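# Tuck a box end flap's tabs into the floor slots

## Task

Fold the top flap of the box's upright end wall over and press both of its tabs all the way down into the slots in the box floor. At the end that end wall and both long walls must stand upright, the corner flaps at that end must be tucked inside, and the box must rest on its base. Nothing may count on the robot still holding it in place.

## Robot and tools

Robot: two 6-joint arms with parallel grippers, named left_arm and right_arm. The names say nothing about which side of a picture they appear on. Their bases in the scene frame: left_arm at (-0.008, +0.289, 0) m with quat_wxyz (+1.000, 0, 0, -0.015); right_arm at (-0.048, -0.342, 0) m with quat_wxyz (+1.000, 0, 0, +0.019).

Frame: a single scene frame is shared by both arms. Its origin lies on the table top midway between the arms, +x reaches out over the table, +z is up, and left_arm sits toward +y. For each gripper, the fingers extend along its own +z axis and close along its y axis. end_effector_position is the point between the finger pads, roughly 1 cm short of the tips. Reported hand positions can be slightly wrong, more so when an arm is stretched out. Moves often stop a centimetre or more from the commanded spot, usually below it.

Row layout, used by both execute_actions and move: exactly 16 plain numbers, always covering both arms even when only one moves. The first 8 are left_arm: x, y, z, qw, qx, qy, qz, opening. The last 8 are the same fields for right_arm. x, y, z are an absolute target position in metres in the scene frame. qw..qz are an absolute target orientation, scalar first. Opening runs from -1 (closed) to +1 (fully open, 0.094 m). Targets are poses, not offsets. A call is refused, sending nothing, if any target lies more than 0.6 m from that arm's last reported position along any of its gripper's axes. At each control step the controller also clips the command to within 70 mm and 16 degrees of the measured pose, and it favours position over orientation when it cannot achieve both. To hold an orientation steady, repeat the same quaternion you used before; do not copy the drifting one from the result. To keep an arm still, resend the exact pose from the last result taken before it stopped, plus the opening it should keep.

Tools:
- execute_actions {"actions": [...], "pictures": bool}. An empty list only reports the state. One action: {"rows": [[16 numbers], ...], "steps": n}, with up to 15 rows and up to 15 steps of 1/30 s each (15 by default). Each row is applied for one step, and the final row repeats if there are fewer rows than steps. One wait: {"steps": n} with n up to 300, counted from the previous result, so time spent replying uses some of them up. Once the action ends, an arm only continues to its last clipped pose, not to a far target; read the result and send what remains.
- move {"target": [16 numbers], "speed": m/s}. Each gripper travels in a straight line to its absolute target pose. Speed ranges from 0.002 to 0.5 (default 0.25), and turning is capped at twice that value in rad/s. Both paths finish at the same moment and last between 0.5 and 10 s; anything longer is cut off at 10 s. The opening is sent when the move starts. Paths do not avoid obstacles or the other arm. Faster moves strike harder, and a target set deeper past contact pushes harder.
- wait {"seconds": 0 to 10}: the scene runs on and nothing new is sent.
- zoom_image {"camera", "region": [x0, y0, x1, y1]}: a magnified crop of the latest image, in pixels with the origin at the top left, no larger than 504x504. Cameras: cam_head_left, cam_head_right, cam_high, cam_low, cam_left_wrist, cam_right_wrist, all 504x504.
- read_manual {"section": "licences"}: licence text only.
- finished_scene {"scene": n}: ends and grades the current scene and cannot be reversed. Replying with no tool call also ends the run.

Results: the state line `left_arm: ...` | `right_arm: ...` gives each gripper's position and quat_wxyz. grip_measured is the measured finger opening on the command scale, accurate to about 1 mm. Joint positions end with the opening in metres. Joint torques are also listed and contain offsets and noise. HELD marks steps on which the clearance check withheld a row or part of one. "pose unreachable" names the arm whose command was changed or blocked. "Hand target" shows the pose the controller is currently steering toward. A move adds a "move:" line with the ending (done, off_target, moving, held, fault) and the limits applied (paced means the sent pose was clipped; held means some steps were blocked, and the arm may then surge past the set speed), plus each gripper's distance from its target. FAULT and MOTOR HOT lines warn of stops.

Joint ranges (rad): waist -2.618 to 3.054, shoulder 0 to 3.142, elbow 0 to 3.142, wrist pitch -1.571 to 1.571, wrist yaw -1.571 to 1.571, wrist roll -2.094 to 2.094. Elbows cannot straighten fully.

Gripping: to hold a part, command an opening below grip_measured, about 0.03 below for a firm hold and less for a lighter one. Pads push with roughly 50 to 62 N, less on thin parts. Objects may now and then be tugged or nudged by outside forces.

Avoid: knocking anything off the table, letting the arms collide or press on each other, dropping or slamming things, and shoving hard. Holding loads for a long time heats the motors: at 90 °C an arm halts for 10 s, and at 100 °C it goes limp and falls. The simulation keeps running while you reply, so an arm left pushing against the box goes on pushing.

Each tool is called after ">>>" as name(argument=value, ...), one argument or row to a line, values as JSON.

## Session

>>> execute_actions(
  actions=[],
)

Scene clock: 0.00 s of 4500.00 s.
left_arm: end_effector_position=(+0.3772, +0.2743, +0.4091) grip_measured=-0.400 end_effector_quat_wxyz=(+0.710, +0.016, +0.704, -0.016) | right_arm: end_effector_position=(+0.3363, -0.3297, +0.4109) grip_measured=+1.000 end_effector_quat_wxyz=(+0.709, -0.017, +0.705, +0.005)
Joint positions: left_arm=[-0.008  1.063  1.054  0.017  0.006  0.     0.028] | right_arm=[-0.009  1.06   1.062  0.005 -0.002 -0.016  0.094]
Joint velocities: left_arm=[-0.017 -0.007 -0.012  0.007  0.007 -0.037  0.001] | right_arm=[-0.002  0.007 -0.002 -0.022 -0.037 -0.037  0.   ]
Joint torques (N m, as the arm reports them, + toward a larger angle): no reading
Hand target (left_arm): +0.375, +0.274, +0.411; +0.710, +0.015, +0.704, -0.016
Hand target (right_arm): +0.334, -0.330, +0.415; +0.712, -0.016, +0.702, +0.006

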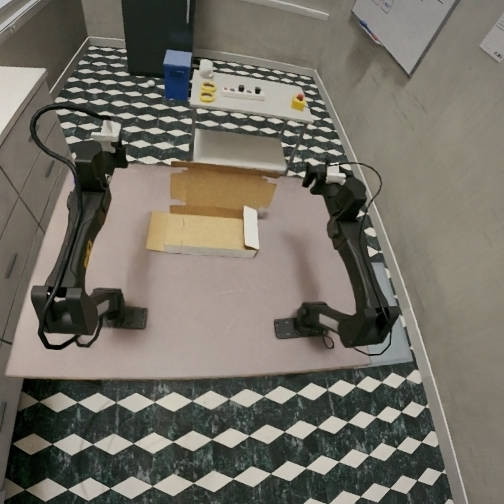

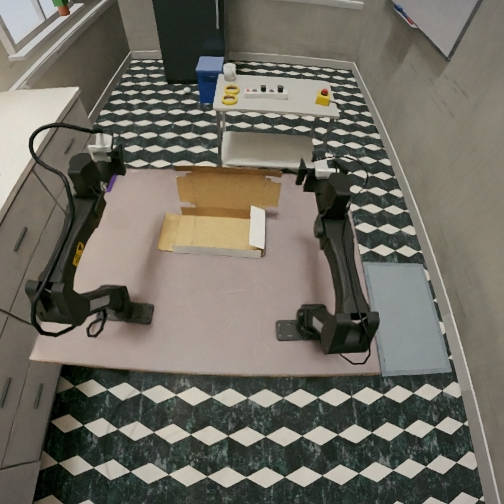

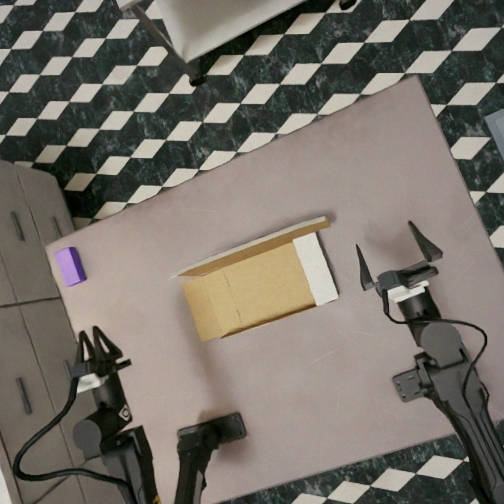

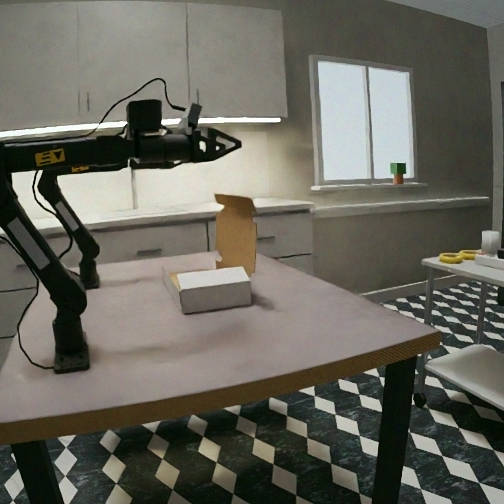

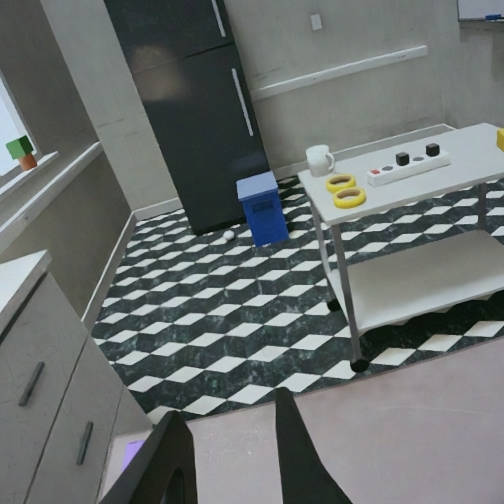

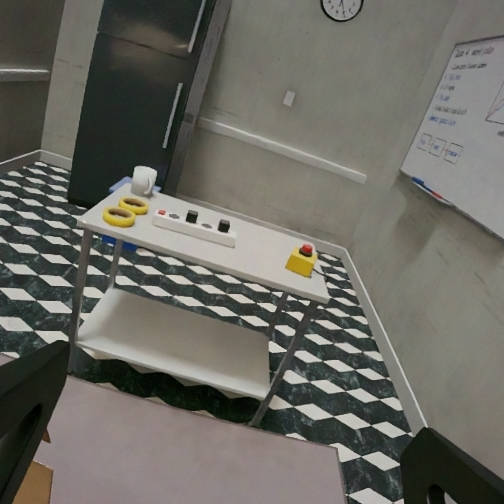

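>>> move(
  target=[0.377,0.274,0.409,0.71,0.016,0.704,-0.016,-0.4,0.31,-0.15,0.14,0.216,0,0.976,0,0.3],
  speed=0.35,
)

Scene clock: 14.30 s of 4500.00 s.
left_arm: end_effector_position=(+0.3772, +0.2743, +0.4091) grip_measured=-0.400 end_effector_quat_wxyz=(+0.710, +0.016, +0.704, -0.016) | right_arm: end_effector_position=(+0.3121, -0.1528, +0.1281) grip_measured=+0.302 end_effector_quat_wxyz=(+0.212, -0.007, +0.977, +0.000)
Joint positions: left_arm=[-0.008  1.063  1.054  0.017  0.006  0.     0.028] | right_arm=[ 0.542  1.749  1.419 -0.876  0.226  0.524  0.061]
Joint velocities: left_arm=[-0.012  0.012 -0.017 -0.022  0.022  0.095  0.001] | right_arm=[ 0.017 -0.002 -0.007 -0.066  0.081 -0.081 -0.   ]
Joint torques (N m, as the arm reports them, + toward a larger angle): left_arm=[-0.1  -2.91  8.41  1.82  0.    0.05] | right_arm=[ 0.72 -9.34 11.37  0.61  0.07  0.05]
Hand target (left_arm): +0.377, +0.274, +0.409; +0.710, +0.016, +0.704, -0.016
Hand target (right_arm): +0.313, -0.147, +0.137; +0.215, -0.005, +0.977, +0.008
Off the commanded pose (left_arm): 0.000 m, 0 deg.
Off the commanded pose (right_arm): 0.012 m, 1 deg.
After step 90, 9.07 s passed at rest.
move: off_target (right_arm)

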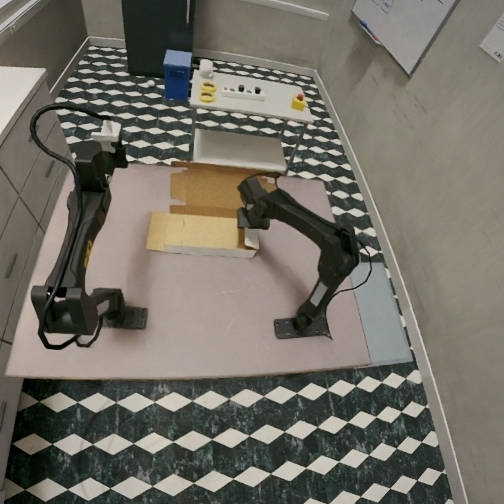

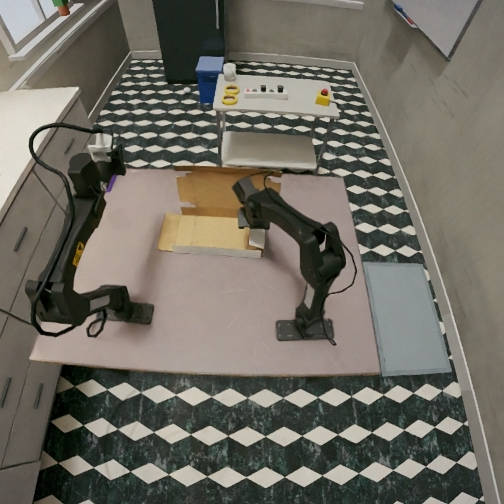

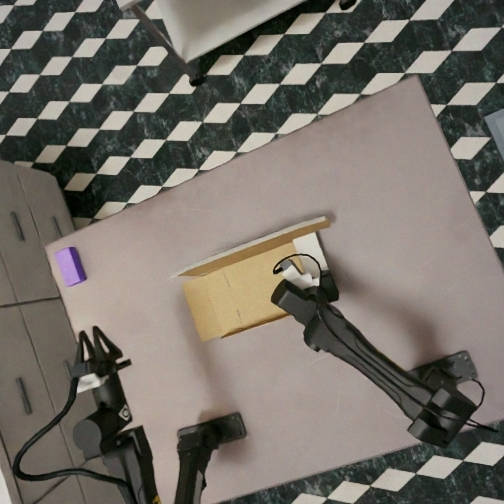

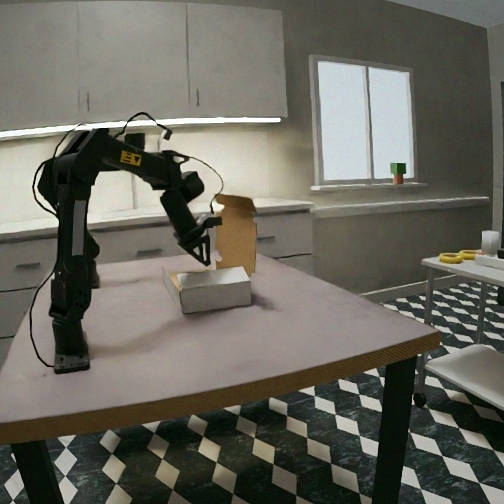

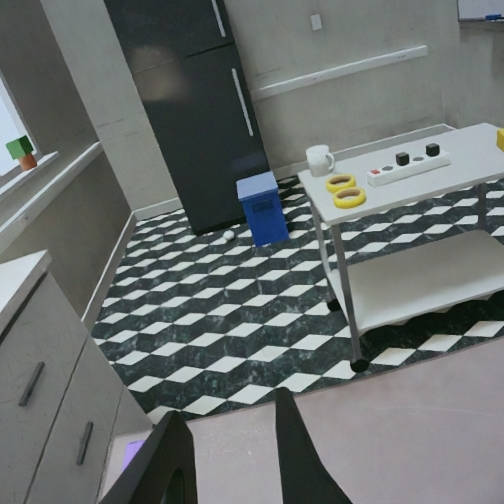

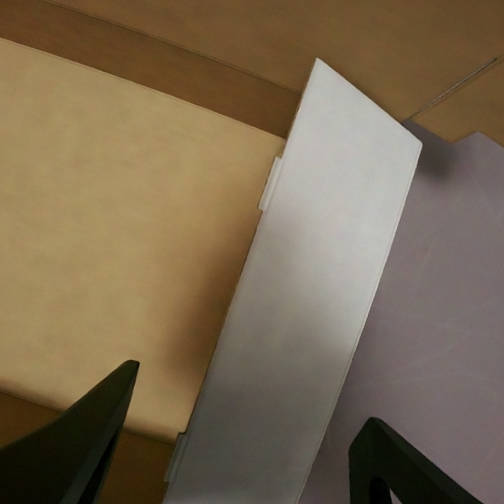

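>>> move(
  target=[0.377,0.274,0.409,0.71,0.016,0.704,-0.016,-0.4,0.32,-0.165,0.10,0.216,0,0.976,0,0.3],
)

>>> move(
  target=[0.335,0.274,0.409,0.71,0.016,0.704,-0.016,-0.4,0.335,-0.165,0.035,0.216,0,0.976,0,0.3],
  speed=0.04,
)

Scene clock: 19.77 s of 4500.00 s.
left_arm: end_effector_position=(+0.3772, +0.2743, +0.4091) grip_measured=-0.400 end_effector_quat_wxyz=(+0.710, +0.016, +0.704, -0.016) | right_arm: end_effector_position=(+0.3205, -0.1618, +0.1081) grip_measured=+0.302 end_effector_quat_wxyz=(+0.223, +0.001, +0.975, +0.003)
Joint positions: left_arm=[-0.008  1.063  1.054  0.017  0.006  0.     0.028] | right_arm=[ 0.511  1.749  1.329 -0.757  0.224  0.508  0.061]
Joint velocities: left_arm=[-0.017 -0.007 -0.012 -0.022 -0.037  0.007  0.   ] | right_arm=[ 0.002 -0.007  0.002 -0.022  0.022 -0.022 -0.001]
Joint torques (N m, as the arm reports them, + toward a larger angle): left_arm=[-0.06 -2.81  8.36  1.82  0.01  0.05] | right_arm=[-0.72 -8.46  7.01  0.88  0.06 -0.12]
Hand target (left_arm): +0.377, +0.274, +0.409; +0.710, +0.016, +0.704, -0.016
Hand target (right_arm): +0.320, -0.165, +0.100; +0.216, +0.000, +0.976, -0.000
Off the commanded pose (left_arm): 0.000 m, 0 deg.
Off the commanded pose (right_arm): 0.009 m, 1 deg.
After step 90, 1.50 s passed at rest.
move: done

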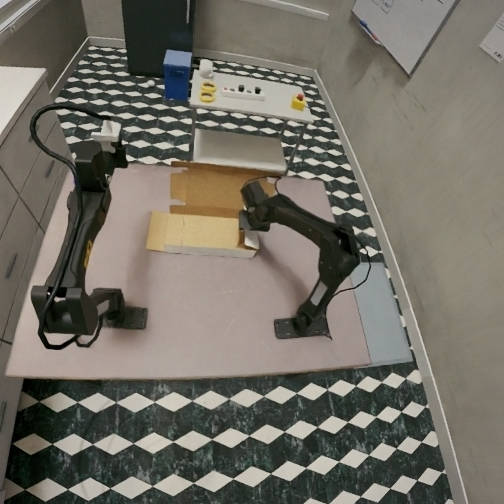

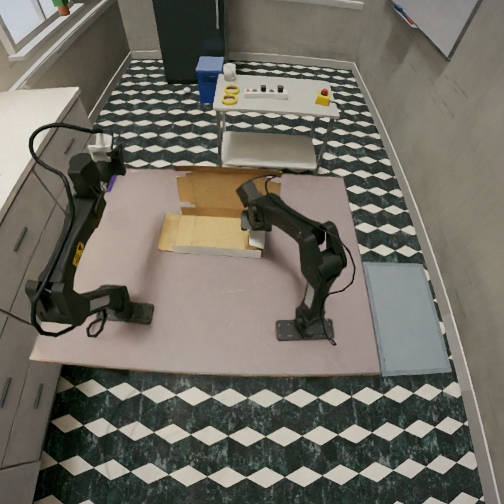

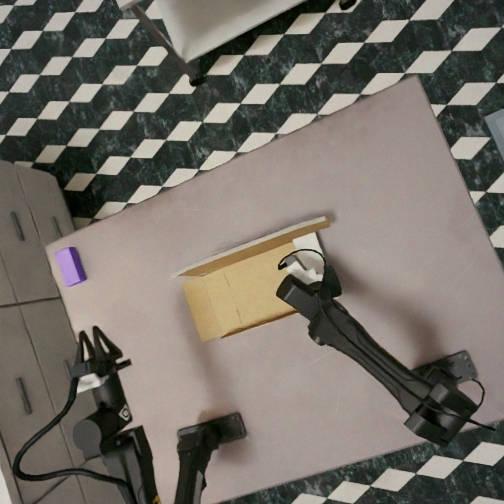

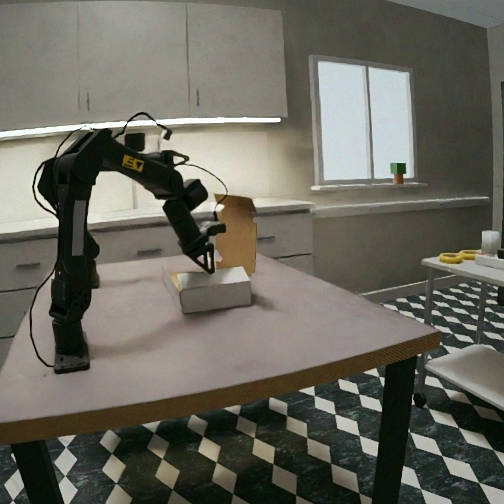

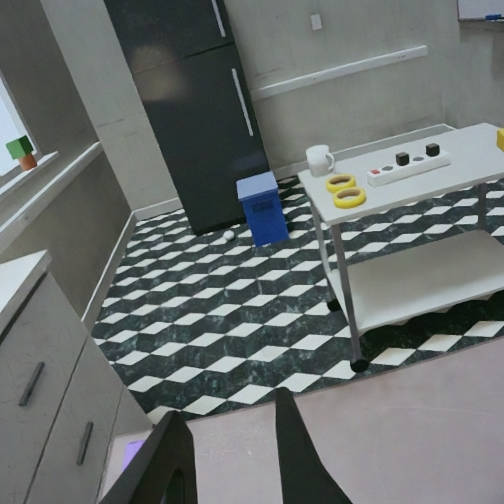

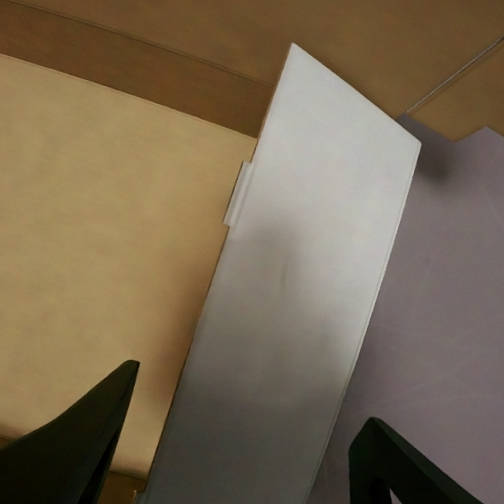

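Scene clock: 22.00 s of 4500.00 s.
left_arm: end_effector_position=(+0.3389, +0.2758, +0.4203) grip_measured=-0.400 end_effector_quat_wxyz=(+0.720, +0.015, +0.693, -0.016) | right_arm: end_effector_position=(+0.3556, -0.1559, +0.0854) grip_measured=+0.302 end_effector_quat_wxyz=(+0.285, +0.008, +0.958, +0.018)
Joint positions: left_arm=[-0.008  0.922  1.012 -0.053  0.006  0.     0.028] | right_arm=[ 0.492  1.805  1.242 -0.482  0.253  0.479  0.061]
Joint velocities: left_arm=[ 0.002 -0.007 -0.002  0.037 -0.022 -0.007  0.   ] | right_arm=[-0.002  0.007  0.007  0.081  0.066  0.007 -0.   ]
Joint torques (N m, as the arm reports them, + toward a larger angle): left_arm=[-0.69 -2.98  6.35  1.59 -0.09  0.06] | right_arm=[-0.99 -4.64  3.81  0.68 -0.4  -0.01]
Hand target (left_arm): +0.335, +0.274, +0.410; +0.710, +0.016, +0.704, -0.016
Hand target (right_arm): +0.333, -0.166, +0.038; +0.216, +0.001, +0.976, +0.000
Off the commanded pose (left_arm): 0.012 m, 2 deg.
Off the commanded pose (right_arm): 0.055 m, 8 deg.
move: off_target (left_arm, right_arm)

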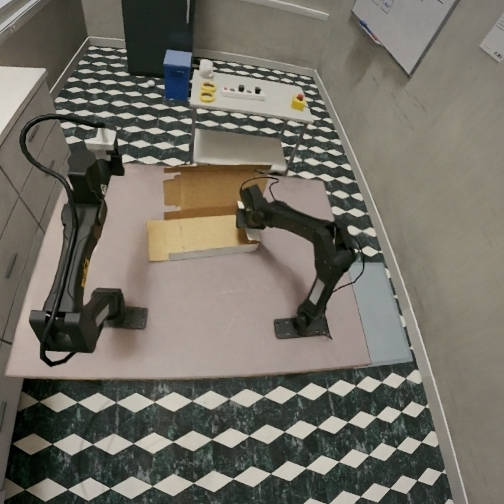

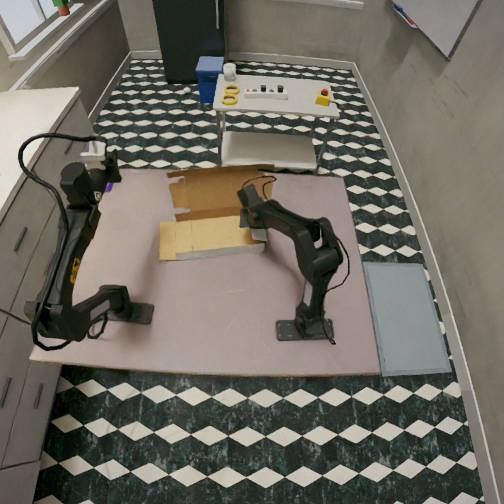

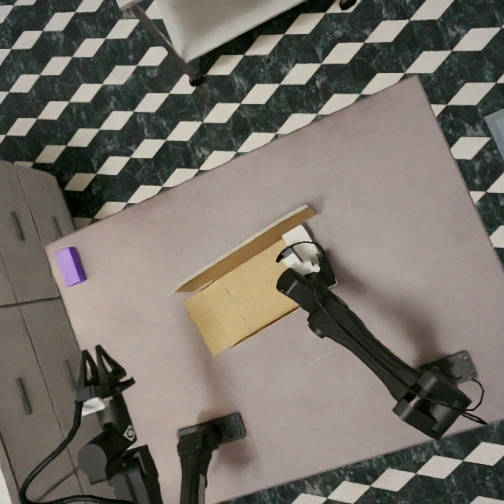

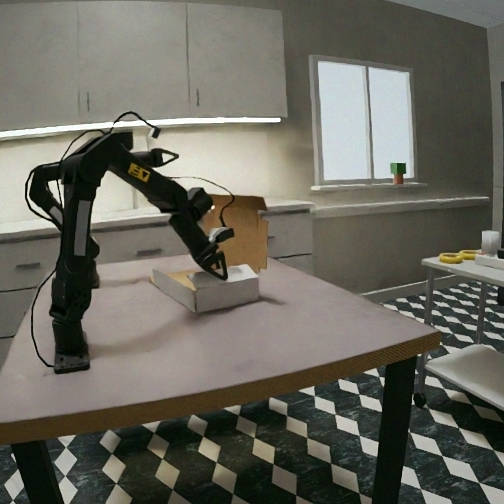

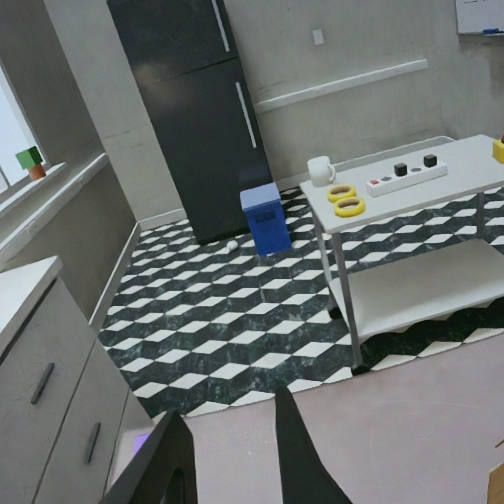

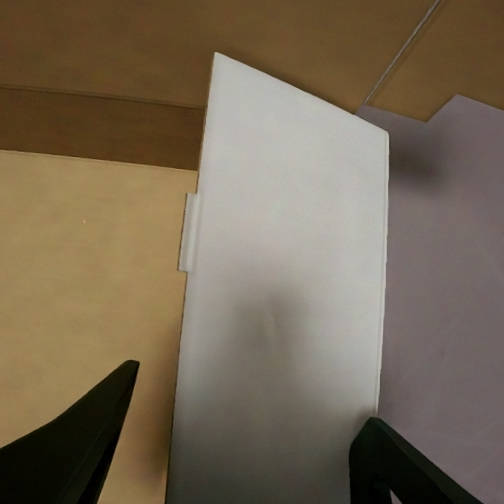

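>>> move(
  target=[0.335,0.274,0.409,0.71,0.016,0.704,-0.016,-0.4,0.325,-0.18,0.125,0.214,-0.144,0.965,0.032,0.3],
  speed=0.12,
)

>>> move(
  target=[0.325,0.274,0.409,0.71,0.016,0.704,-0.016,-0.4,0.325,-0.197,0.11,0.214,-0.144,0.965,0.032,0.3],
  speed=0.12,
)

Scene clock: 29.80 s of 4500.00 s.
left_arm: end_effector_position=(+0.3389, +0.2758, +0.4200) grip_measured=-0.400 end_effector_quat_wxyz=(+0.720, +0.015, +0.694, -0.016) | right_arm: end_effector_position=(+0.3217, -0.1792, +0.1093) grip_measured=+0.302 end_effector_quat_wxyz=(+0.204, -0.144, +0.968, +0.026)
Joint positions: left_arm=[-0.008  0.922  1.012 -0.054  0.006  0.     0.028] | right_arm=[ 0.404  1.711  1.3   -0.751  0.067  0.134  0.061]
Joint velocities: left_arm=[ 0.002 -0.007 -0.007  0.066 -0.037 -0.051  0.001] | right_arm=[-0.002 -0.012 -0.012 -0.081 -0.051  0.066  0.   ]
Joint torques (N m, as the arm reports them, + toward a larger angle): left_arm=[-0.9  -2.97  6.21  1.56 -0.08  0.05] | right_arm=[ -0.91 -10.65  11.41   0.62  -0.07  -0.1 ]
Hand target (left_arm): +0.335, +0.274, +0.409; +0.710, +0.016, +0.704, -0.016
Hand target (right_arm): +0.325, -0.180, +0.125; +0.216, -0.144, +0.965, +0.033
Off the commanded pose (left_arm): 0.012 m, 2 deg.
Off the commanded pose (right_arm): 0.016 m, 1 deg.
After step 90, 2.93 s passed at rest.
move: off_target (left_arm, right_arm)

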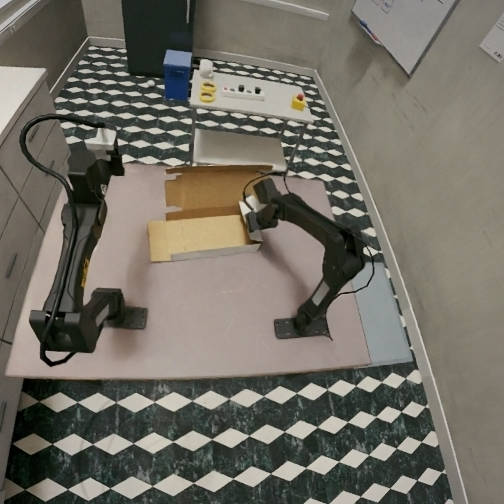

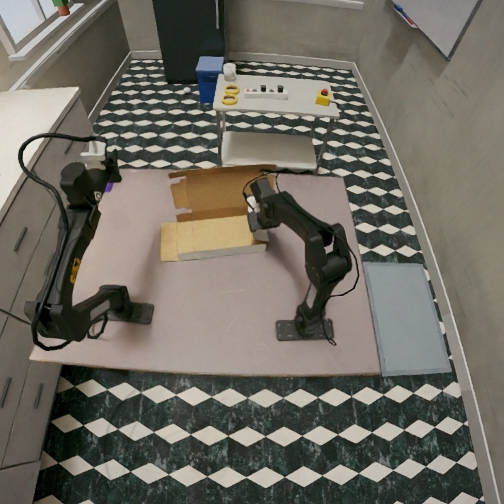

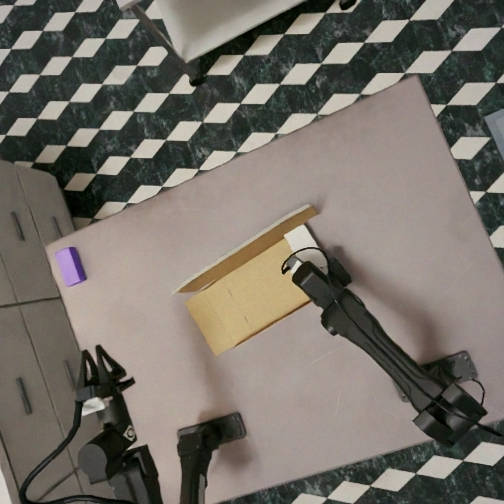

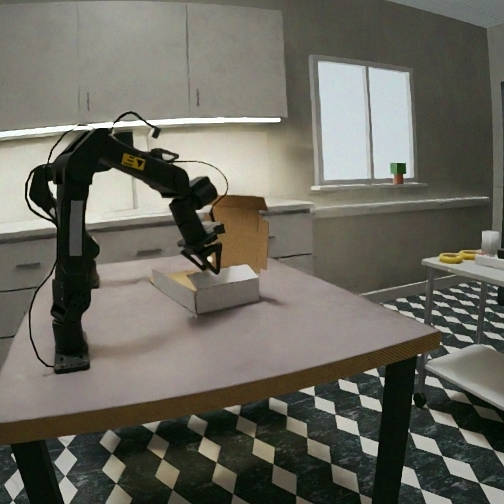

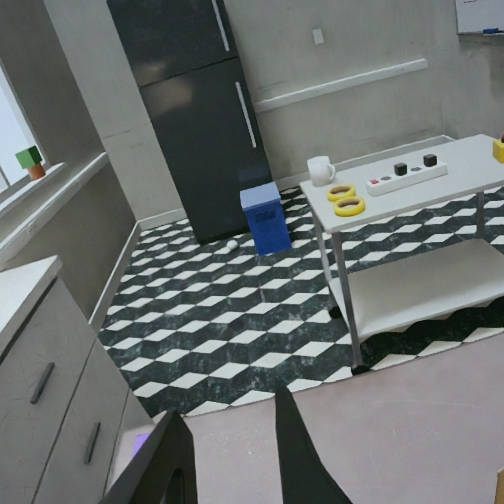

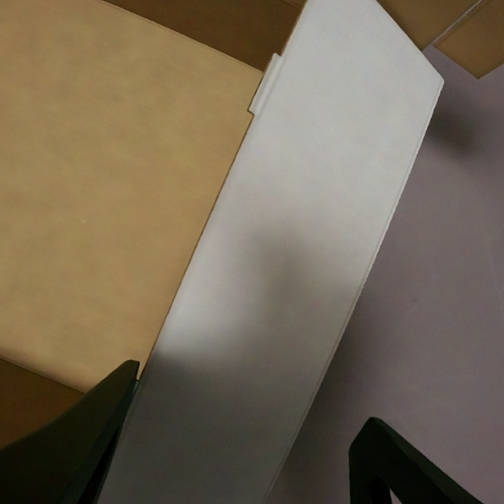

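Scene clock: 30.70 s of 4500.00 s.
left_arm: end_effector_position=(+0.3282, +0.2748, +0.4201) grip_measured=-0.400 end_effector_quat_wxyz=(+0.720, +0.017, +0.693, -0.017) | right_arm: end_effector_position=(+0.3266, -0.1950, +0.1059) grip_measured=+0.302 end_effector_quat_wxyz=(+0.207, -0.143, +0.967, +0.027)
Joint positions: left_arm=[-0.013  0.881  0.999 -0.079  0.006  0.     0.028] | right_arm=[ 0.355  1.7    1.27  -0.722  0.049  0.09   0.061]
Joint velocities: left_arm=[-0.002 -0.007  0.002 -0.022  0.066 -0.051 -0.002] | right_arm=[ 0.012  0.007 -0.012  0.037  0.007  0.022  0.   ]
Joint torques (N m, as the arm reports them, + toward a larger angle): left_arm=[-0.76 -2.36  6.47  1.59 -0.12  0.03] | right_arm=[ -0.71 -10.77   6.89   0.94  -0.1   -0.1 ]
Hand target (left_arm): +0.325, +0.274, +0.409; +0.710, +0.016, +0.704, -0.016
Hand target (right_arm): +0.325, -0.197, +0.110; +0.214, -0.144, +0.966, +0.031
Off the commanded pose (left_arm): 0.012 m, 2 deg.
Off the commanded pose (right_arm): 0.005 m, 1 deg.
move: off_target (left_arm)

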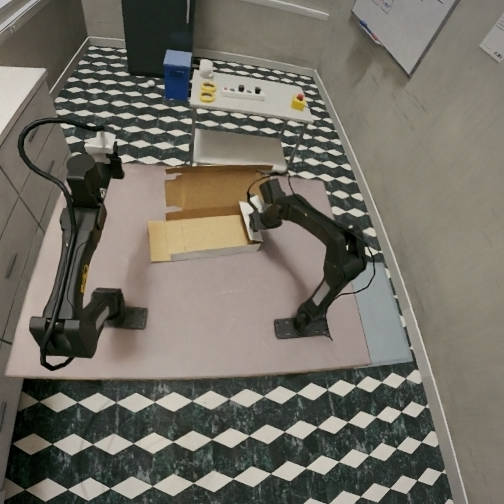

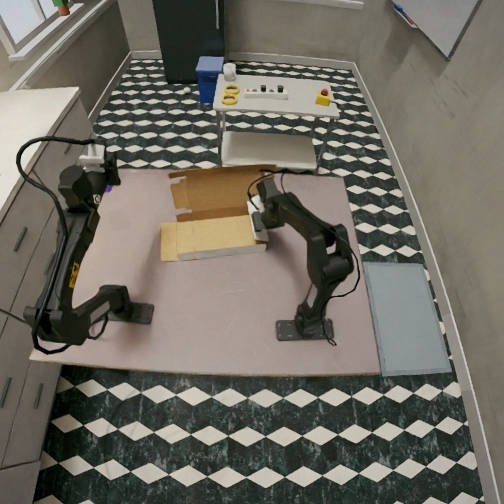

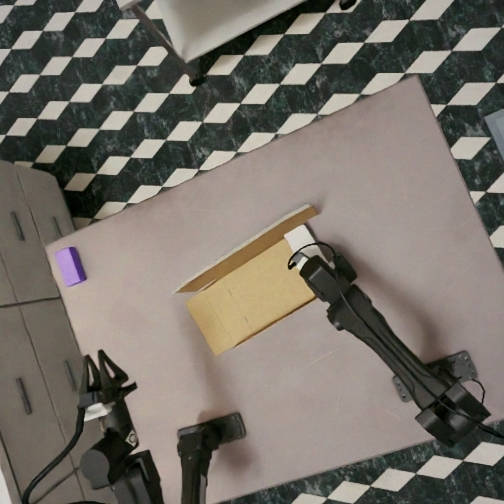

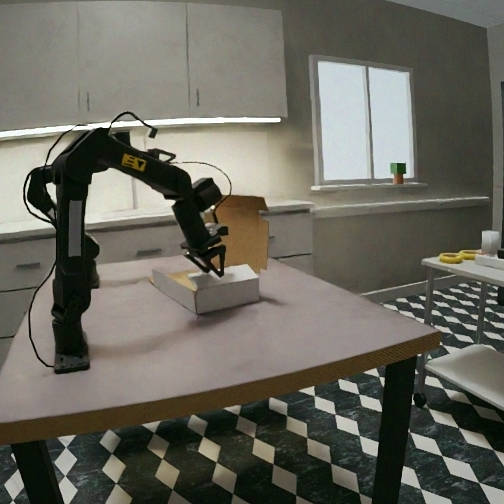

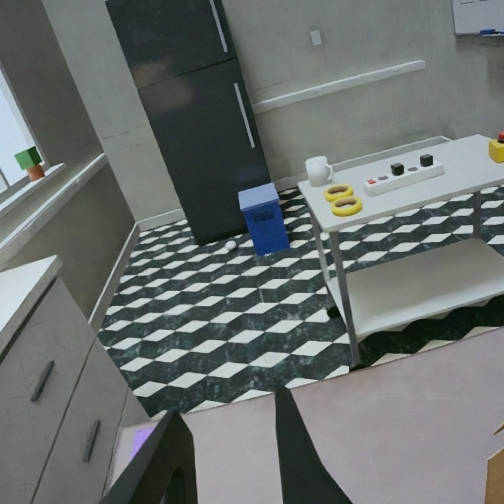

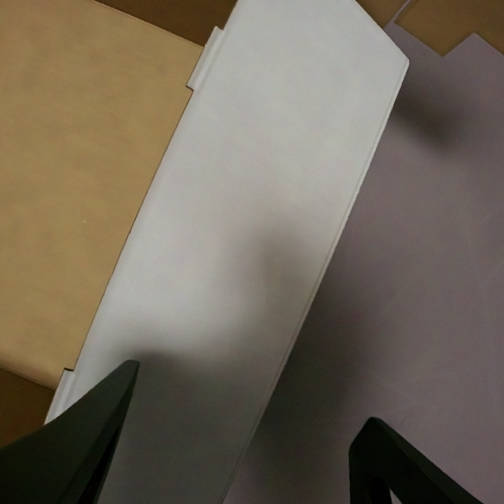

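>>> move(
  target=[0.325,0.274,0.415,0.71,0.016,0.704,-0.016,-0.4,0.35,-0.19,0.105,0.214,-0.144,0.965,0.032,0.3],
  speed=0.12,
)

>>> move(
  target=[0.325,0.274,0.415,0.71,0.016,0.704,-0.016,-0.4,0.35,-0.19,0.035,0.214,-0.144,0.965,0.032,0.3],
  speed=0.04,
)

Scene clock: 35.37 s of 4500.00 s.
left_arm: end_effector_position=(+0.3283, +0.2747, +0.4160) grip_measured=-0.400 end_effector_quat_wxyz=(+0.715, +0.017, +0.699, -0.017) | right_arm: end_effector_position=(+0.3416, -0.1914, +0.1010) grip_measured=+0.302 end_effector_quat_wxyz=(+0.207, -0.144, +0.967, +0.027)
Joint positions: left_arm=[-0.013  0.881  0.999 -0.095  0.006  0.     0.028] | right_arm=[ 0.348  1.76   1.32  -0.712  0.045  0.081  0.061]
Joint velocities: left_arm=[-0.002  0.002 -0.012  0.022 -0.022  0.051  0.   ] | right_arm=[ 0.007  0.002 -0.002  0.007 -0.007  0.022 -0.   ]
Joint torques (N m, as the arm reports them, + toward a larger angle): left_arm=[-0.91 -1.77  8.91  1.59 -0.14  0.06] | right_arm=[-0.82 -8.17 11.15  0.9  -0.11 -0.12]
Hand target (left_arm): +0.325, +0.274, +0.415; +0.710, +0.016, +0.704, -0.016
Hand target (right_arm): +0.350, -0.190, +0.105; +0.214, -0.144, +0.966, +0.032
Off the commanded pose (left_arm): 0.004 m, 1 deg.
Off the commanded pose (right_arm): 0.009 m, 1 deg.
After step 90, 0.93 s passed at rest.
move: done

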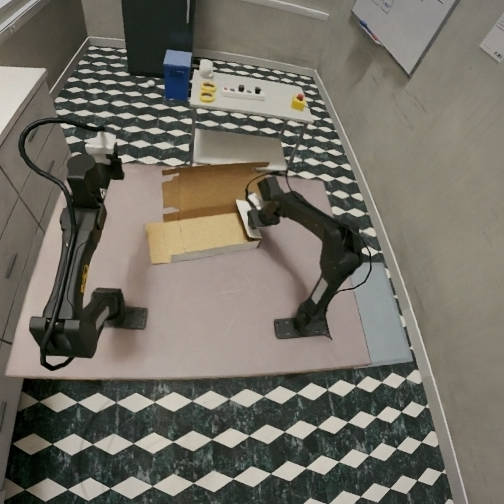

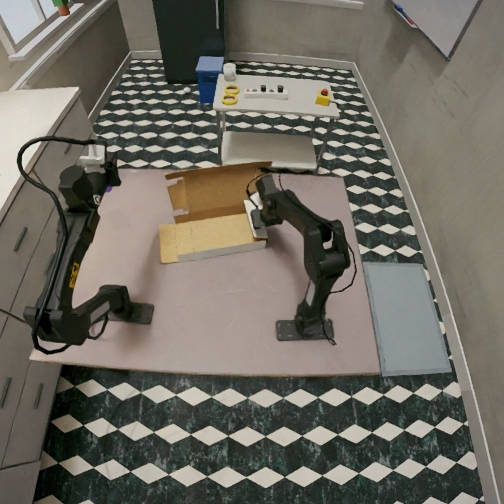

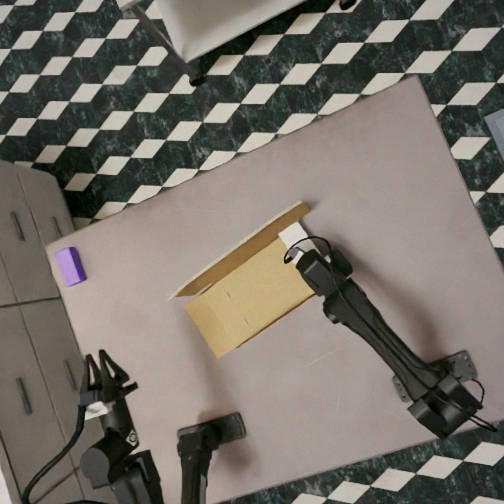

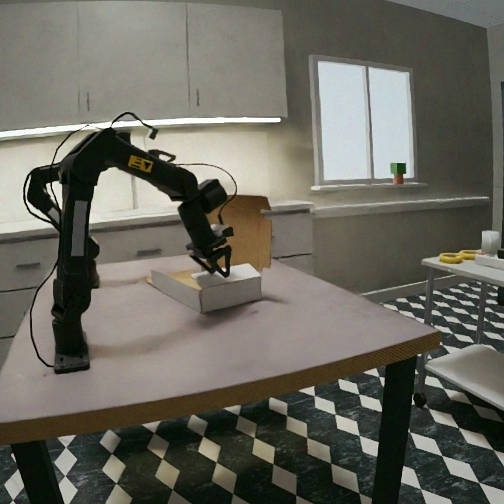

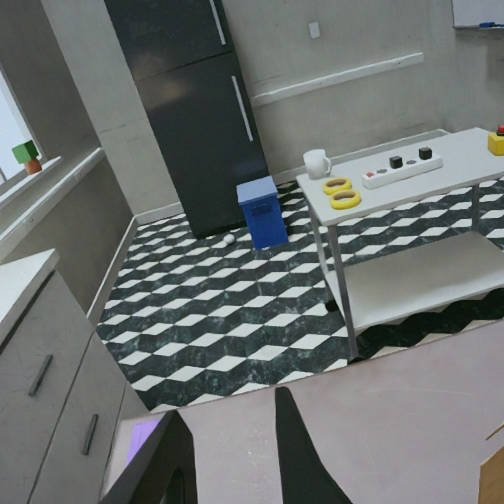

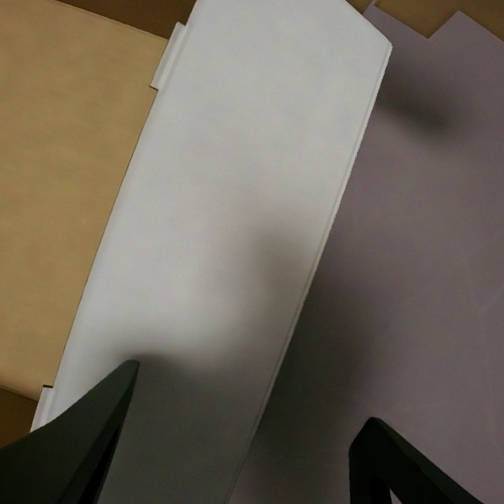

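Scene clock: 37.40 s of 4500.00 s.
left_arm: end_effector_position=(+0.3283, +0.2747, +0.4156) grip_measured=-0.400 end_effector_quat_wxyz=(+0.714, +0.017, +0.700, -0.017) | right_arm: end_effector_position=(+0.3591, -0.1816, +0.0568) grip_measured=+0.302 end_effector_quat_wxyz=(+0.242, -0.143, +0.959, +0.042)
Joint positions: left_arm=[-0.013  0.881  0.999 -0.097  0.006  0.     0.028] | right_arm=[ 0.348  1.829  1.188 -0.433  0.031  0.081  0.061]
Joint velocities: left_arm=[ 0.002 -0.022  0.002 -0.081 -0.022  0.007 -0.001] | right_arm=[-0.002  0.002 -0.002 -0.081 -0.007 -0.051 -0.   ]
Joint torques (N m, as the arm reports them, + toward a larger angle): left_arm=[-0.86 -1.84  8.83  1.6  -0.13  0.05] | right_arm=[-0.75 -7.63  5.61  0.91  0.05 -0.1 ]
Hand target (left_arm): +0.325, +0.274, +0.415; +0.710, +0.016, +0.704, -0.016
Hand target (right_arm): +0.349, -0.190, +0.035; +0.214, -0.144, +0.966, +0.032
Off the commanded pose (left_arm): 0.003 m, 1 deg.
Off the commanded pose (right_arm): 0.025 m, 4 deg.
move: off_target (right_arm)

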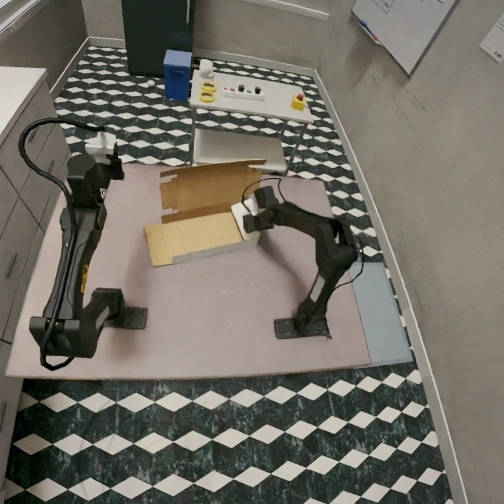

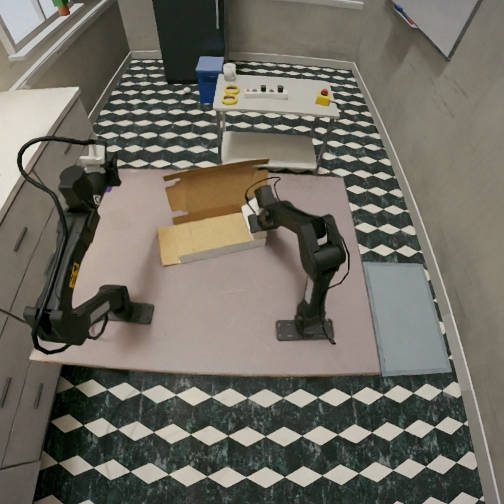

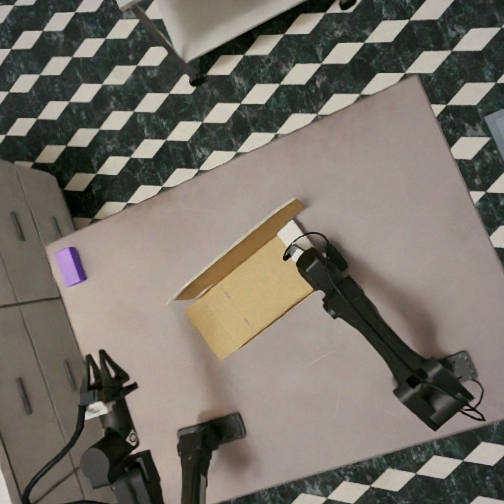

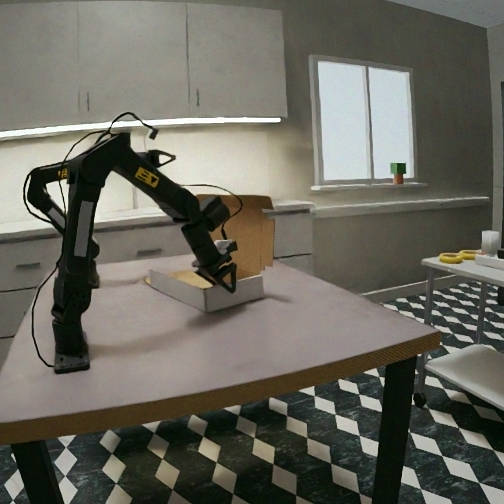

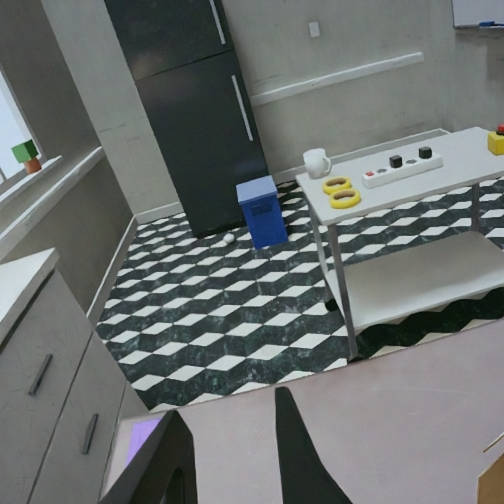

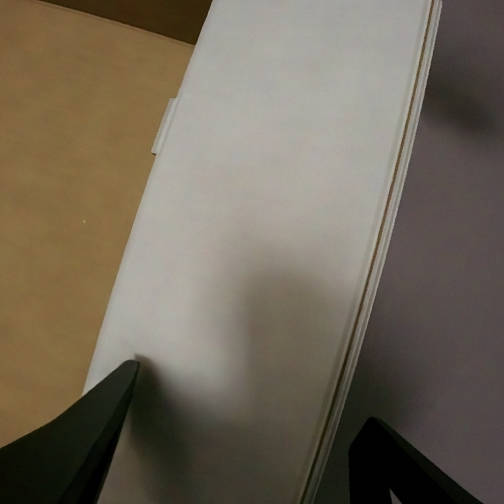

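>>> move(
  target=[0.325,0.274,0.415,0.71,0.016,0.704,-0.016,-0.4,0.352,-0.188,0.015,0.214,-0.144,0.965,0.032,0.3],
  speed=0.03,
)

Scene clock: 41.73 s of 4500.00 s.
left_arm: end_effector_position=(+0.3283, +0.2747, +0.4156) grip_measured=-0.400 end_effector_quat_wxyz=(+0.714, +0.017, +0.700, -0.017) | right_arm: end_effector_position=(+0.3671, -0.1777, +0.0400) grip_measured=+0.302 end_effector_quat_wxyz=(+0.252, -0.143, +0.956, +0.047)
Joint positions: left_arm=[-0.013  0.881  0.999 -0.097  0.006  0.     0.028] | right_arm=[ 0.348  1.875  1.163 -0.342  0.027  0.081  0.061]
Joint velocities: left_arm=[ 0.002  0.012  0.017  0.007 -0.037 -0.051 -0.001] | right_arm=[-0.007 -0.022 -0.002  0.022  0.066 -0.022  0.   ]
Joint torques (N m, as the arm reports them, + toward a larger angle): left_arm=[-0.77 -1.91  8.92  1.61 -0.14  0.04] | right_arm=[-0.46 -7.95  5.2   0.75  0.09 -0.08]
Hand target (left_arm): +0.325, +0.274, +0.415; +0.710, +0.016, +0.704, -0.016
Hand target (right_arm): +0.351, -0.188, +0.016; +0.214, -0.144, +0.966, +0.033
Off the commanded pose (left_arm): 0.003 m, 1 deg.
Off the commanded pose (right_arm): 0.031 m, 5 deg.
move: off_target (right_arm)

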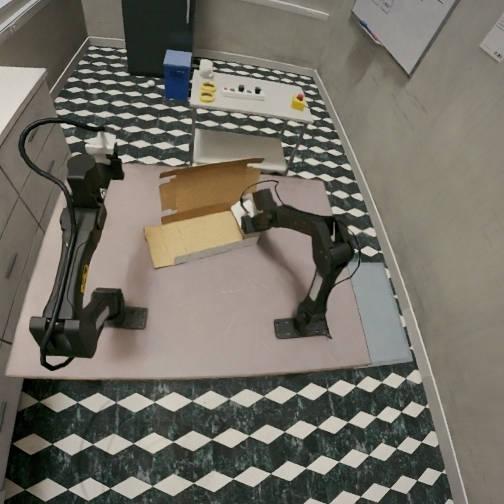

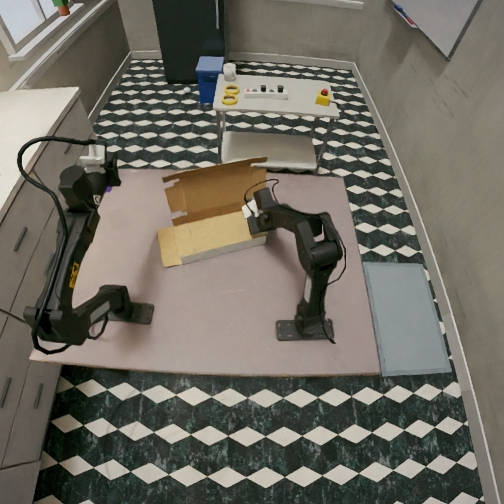

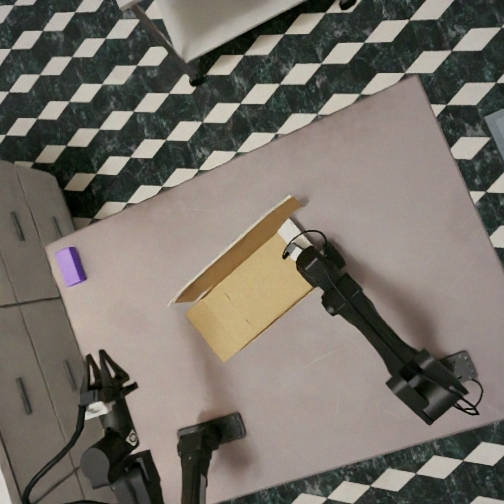

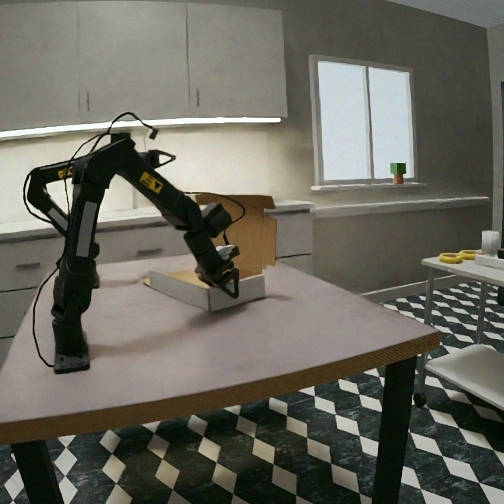

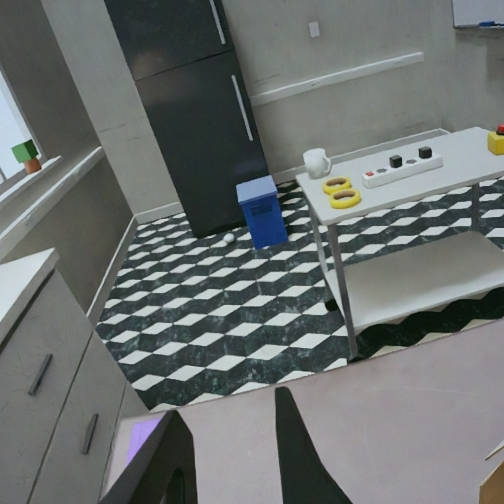

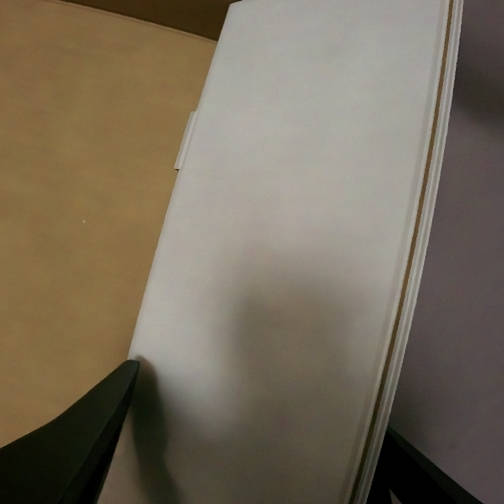

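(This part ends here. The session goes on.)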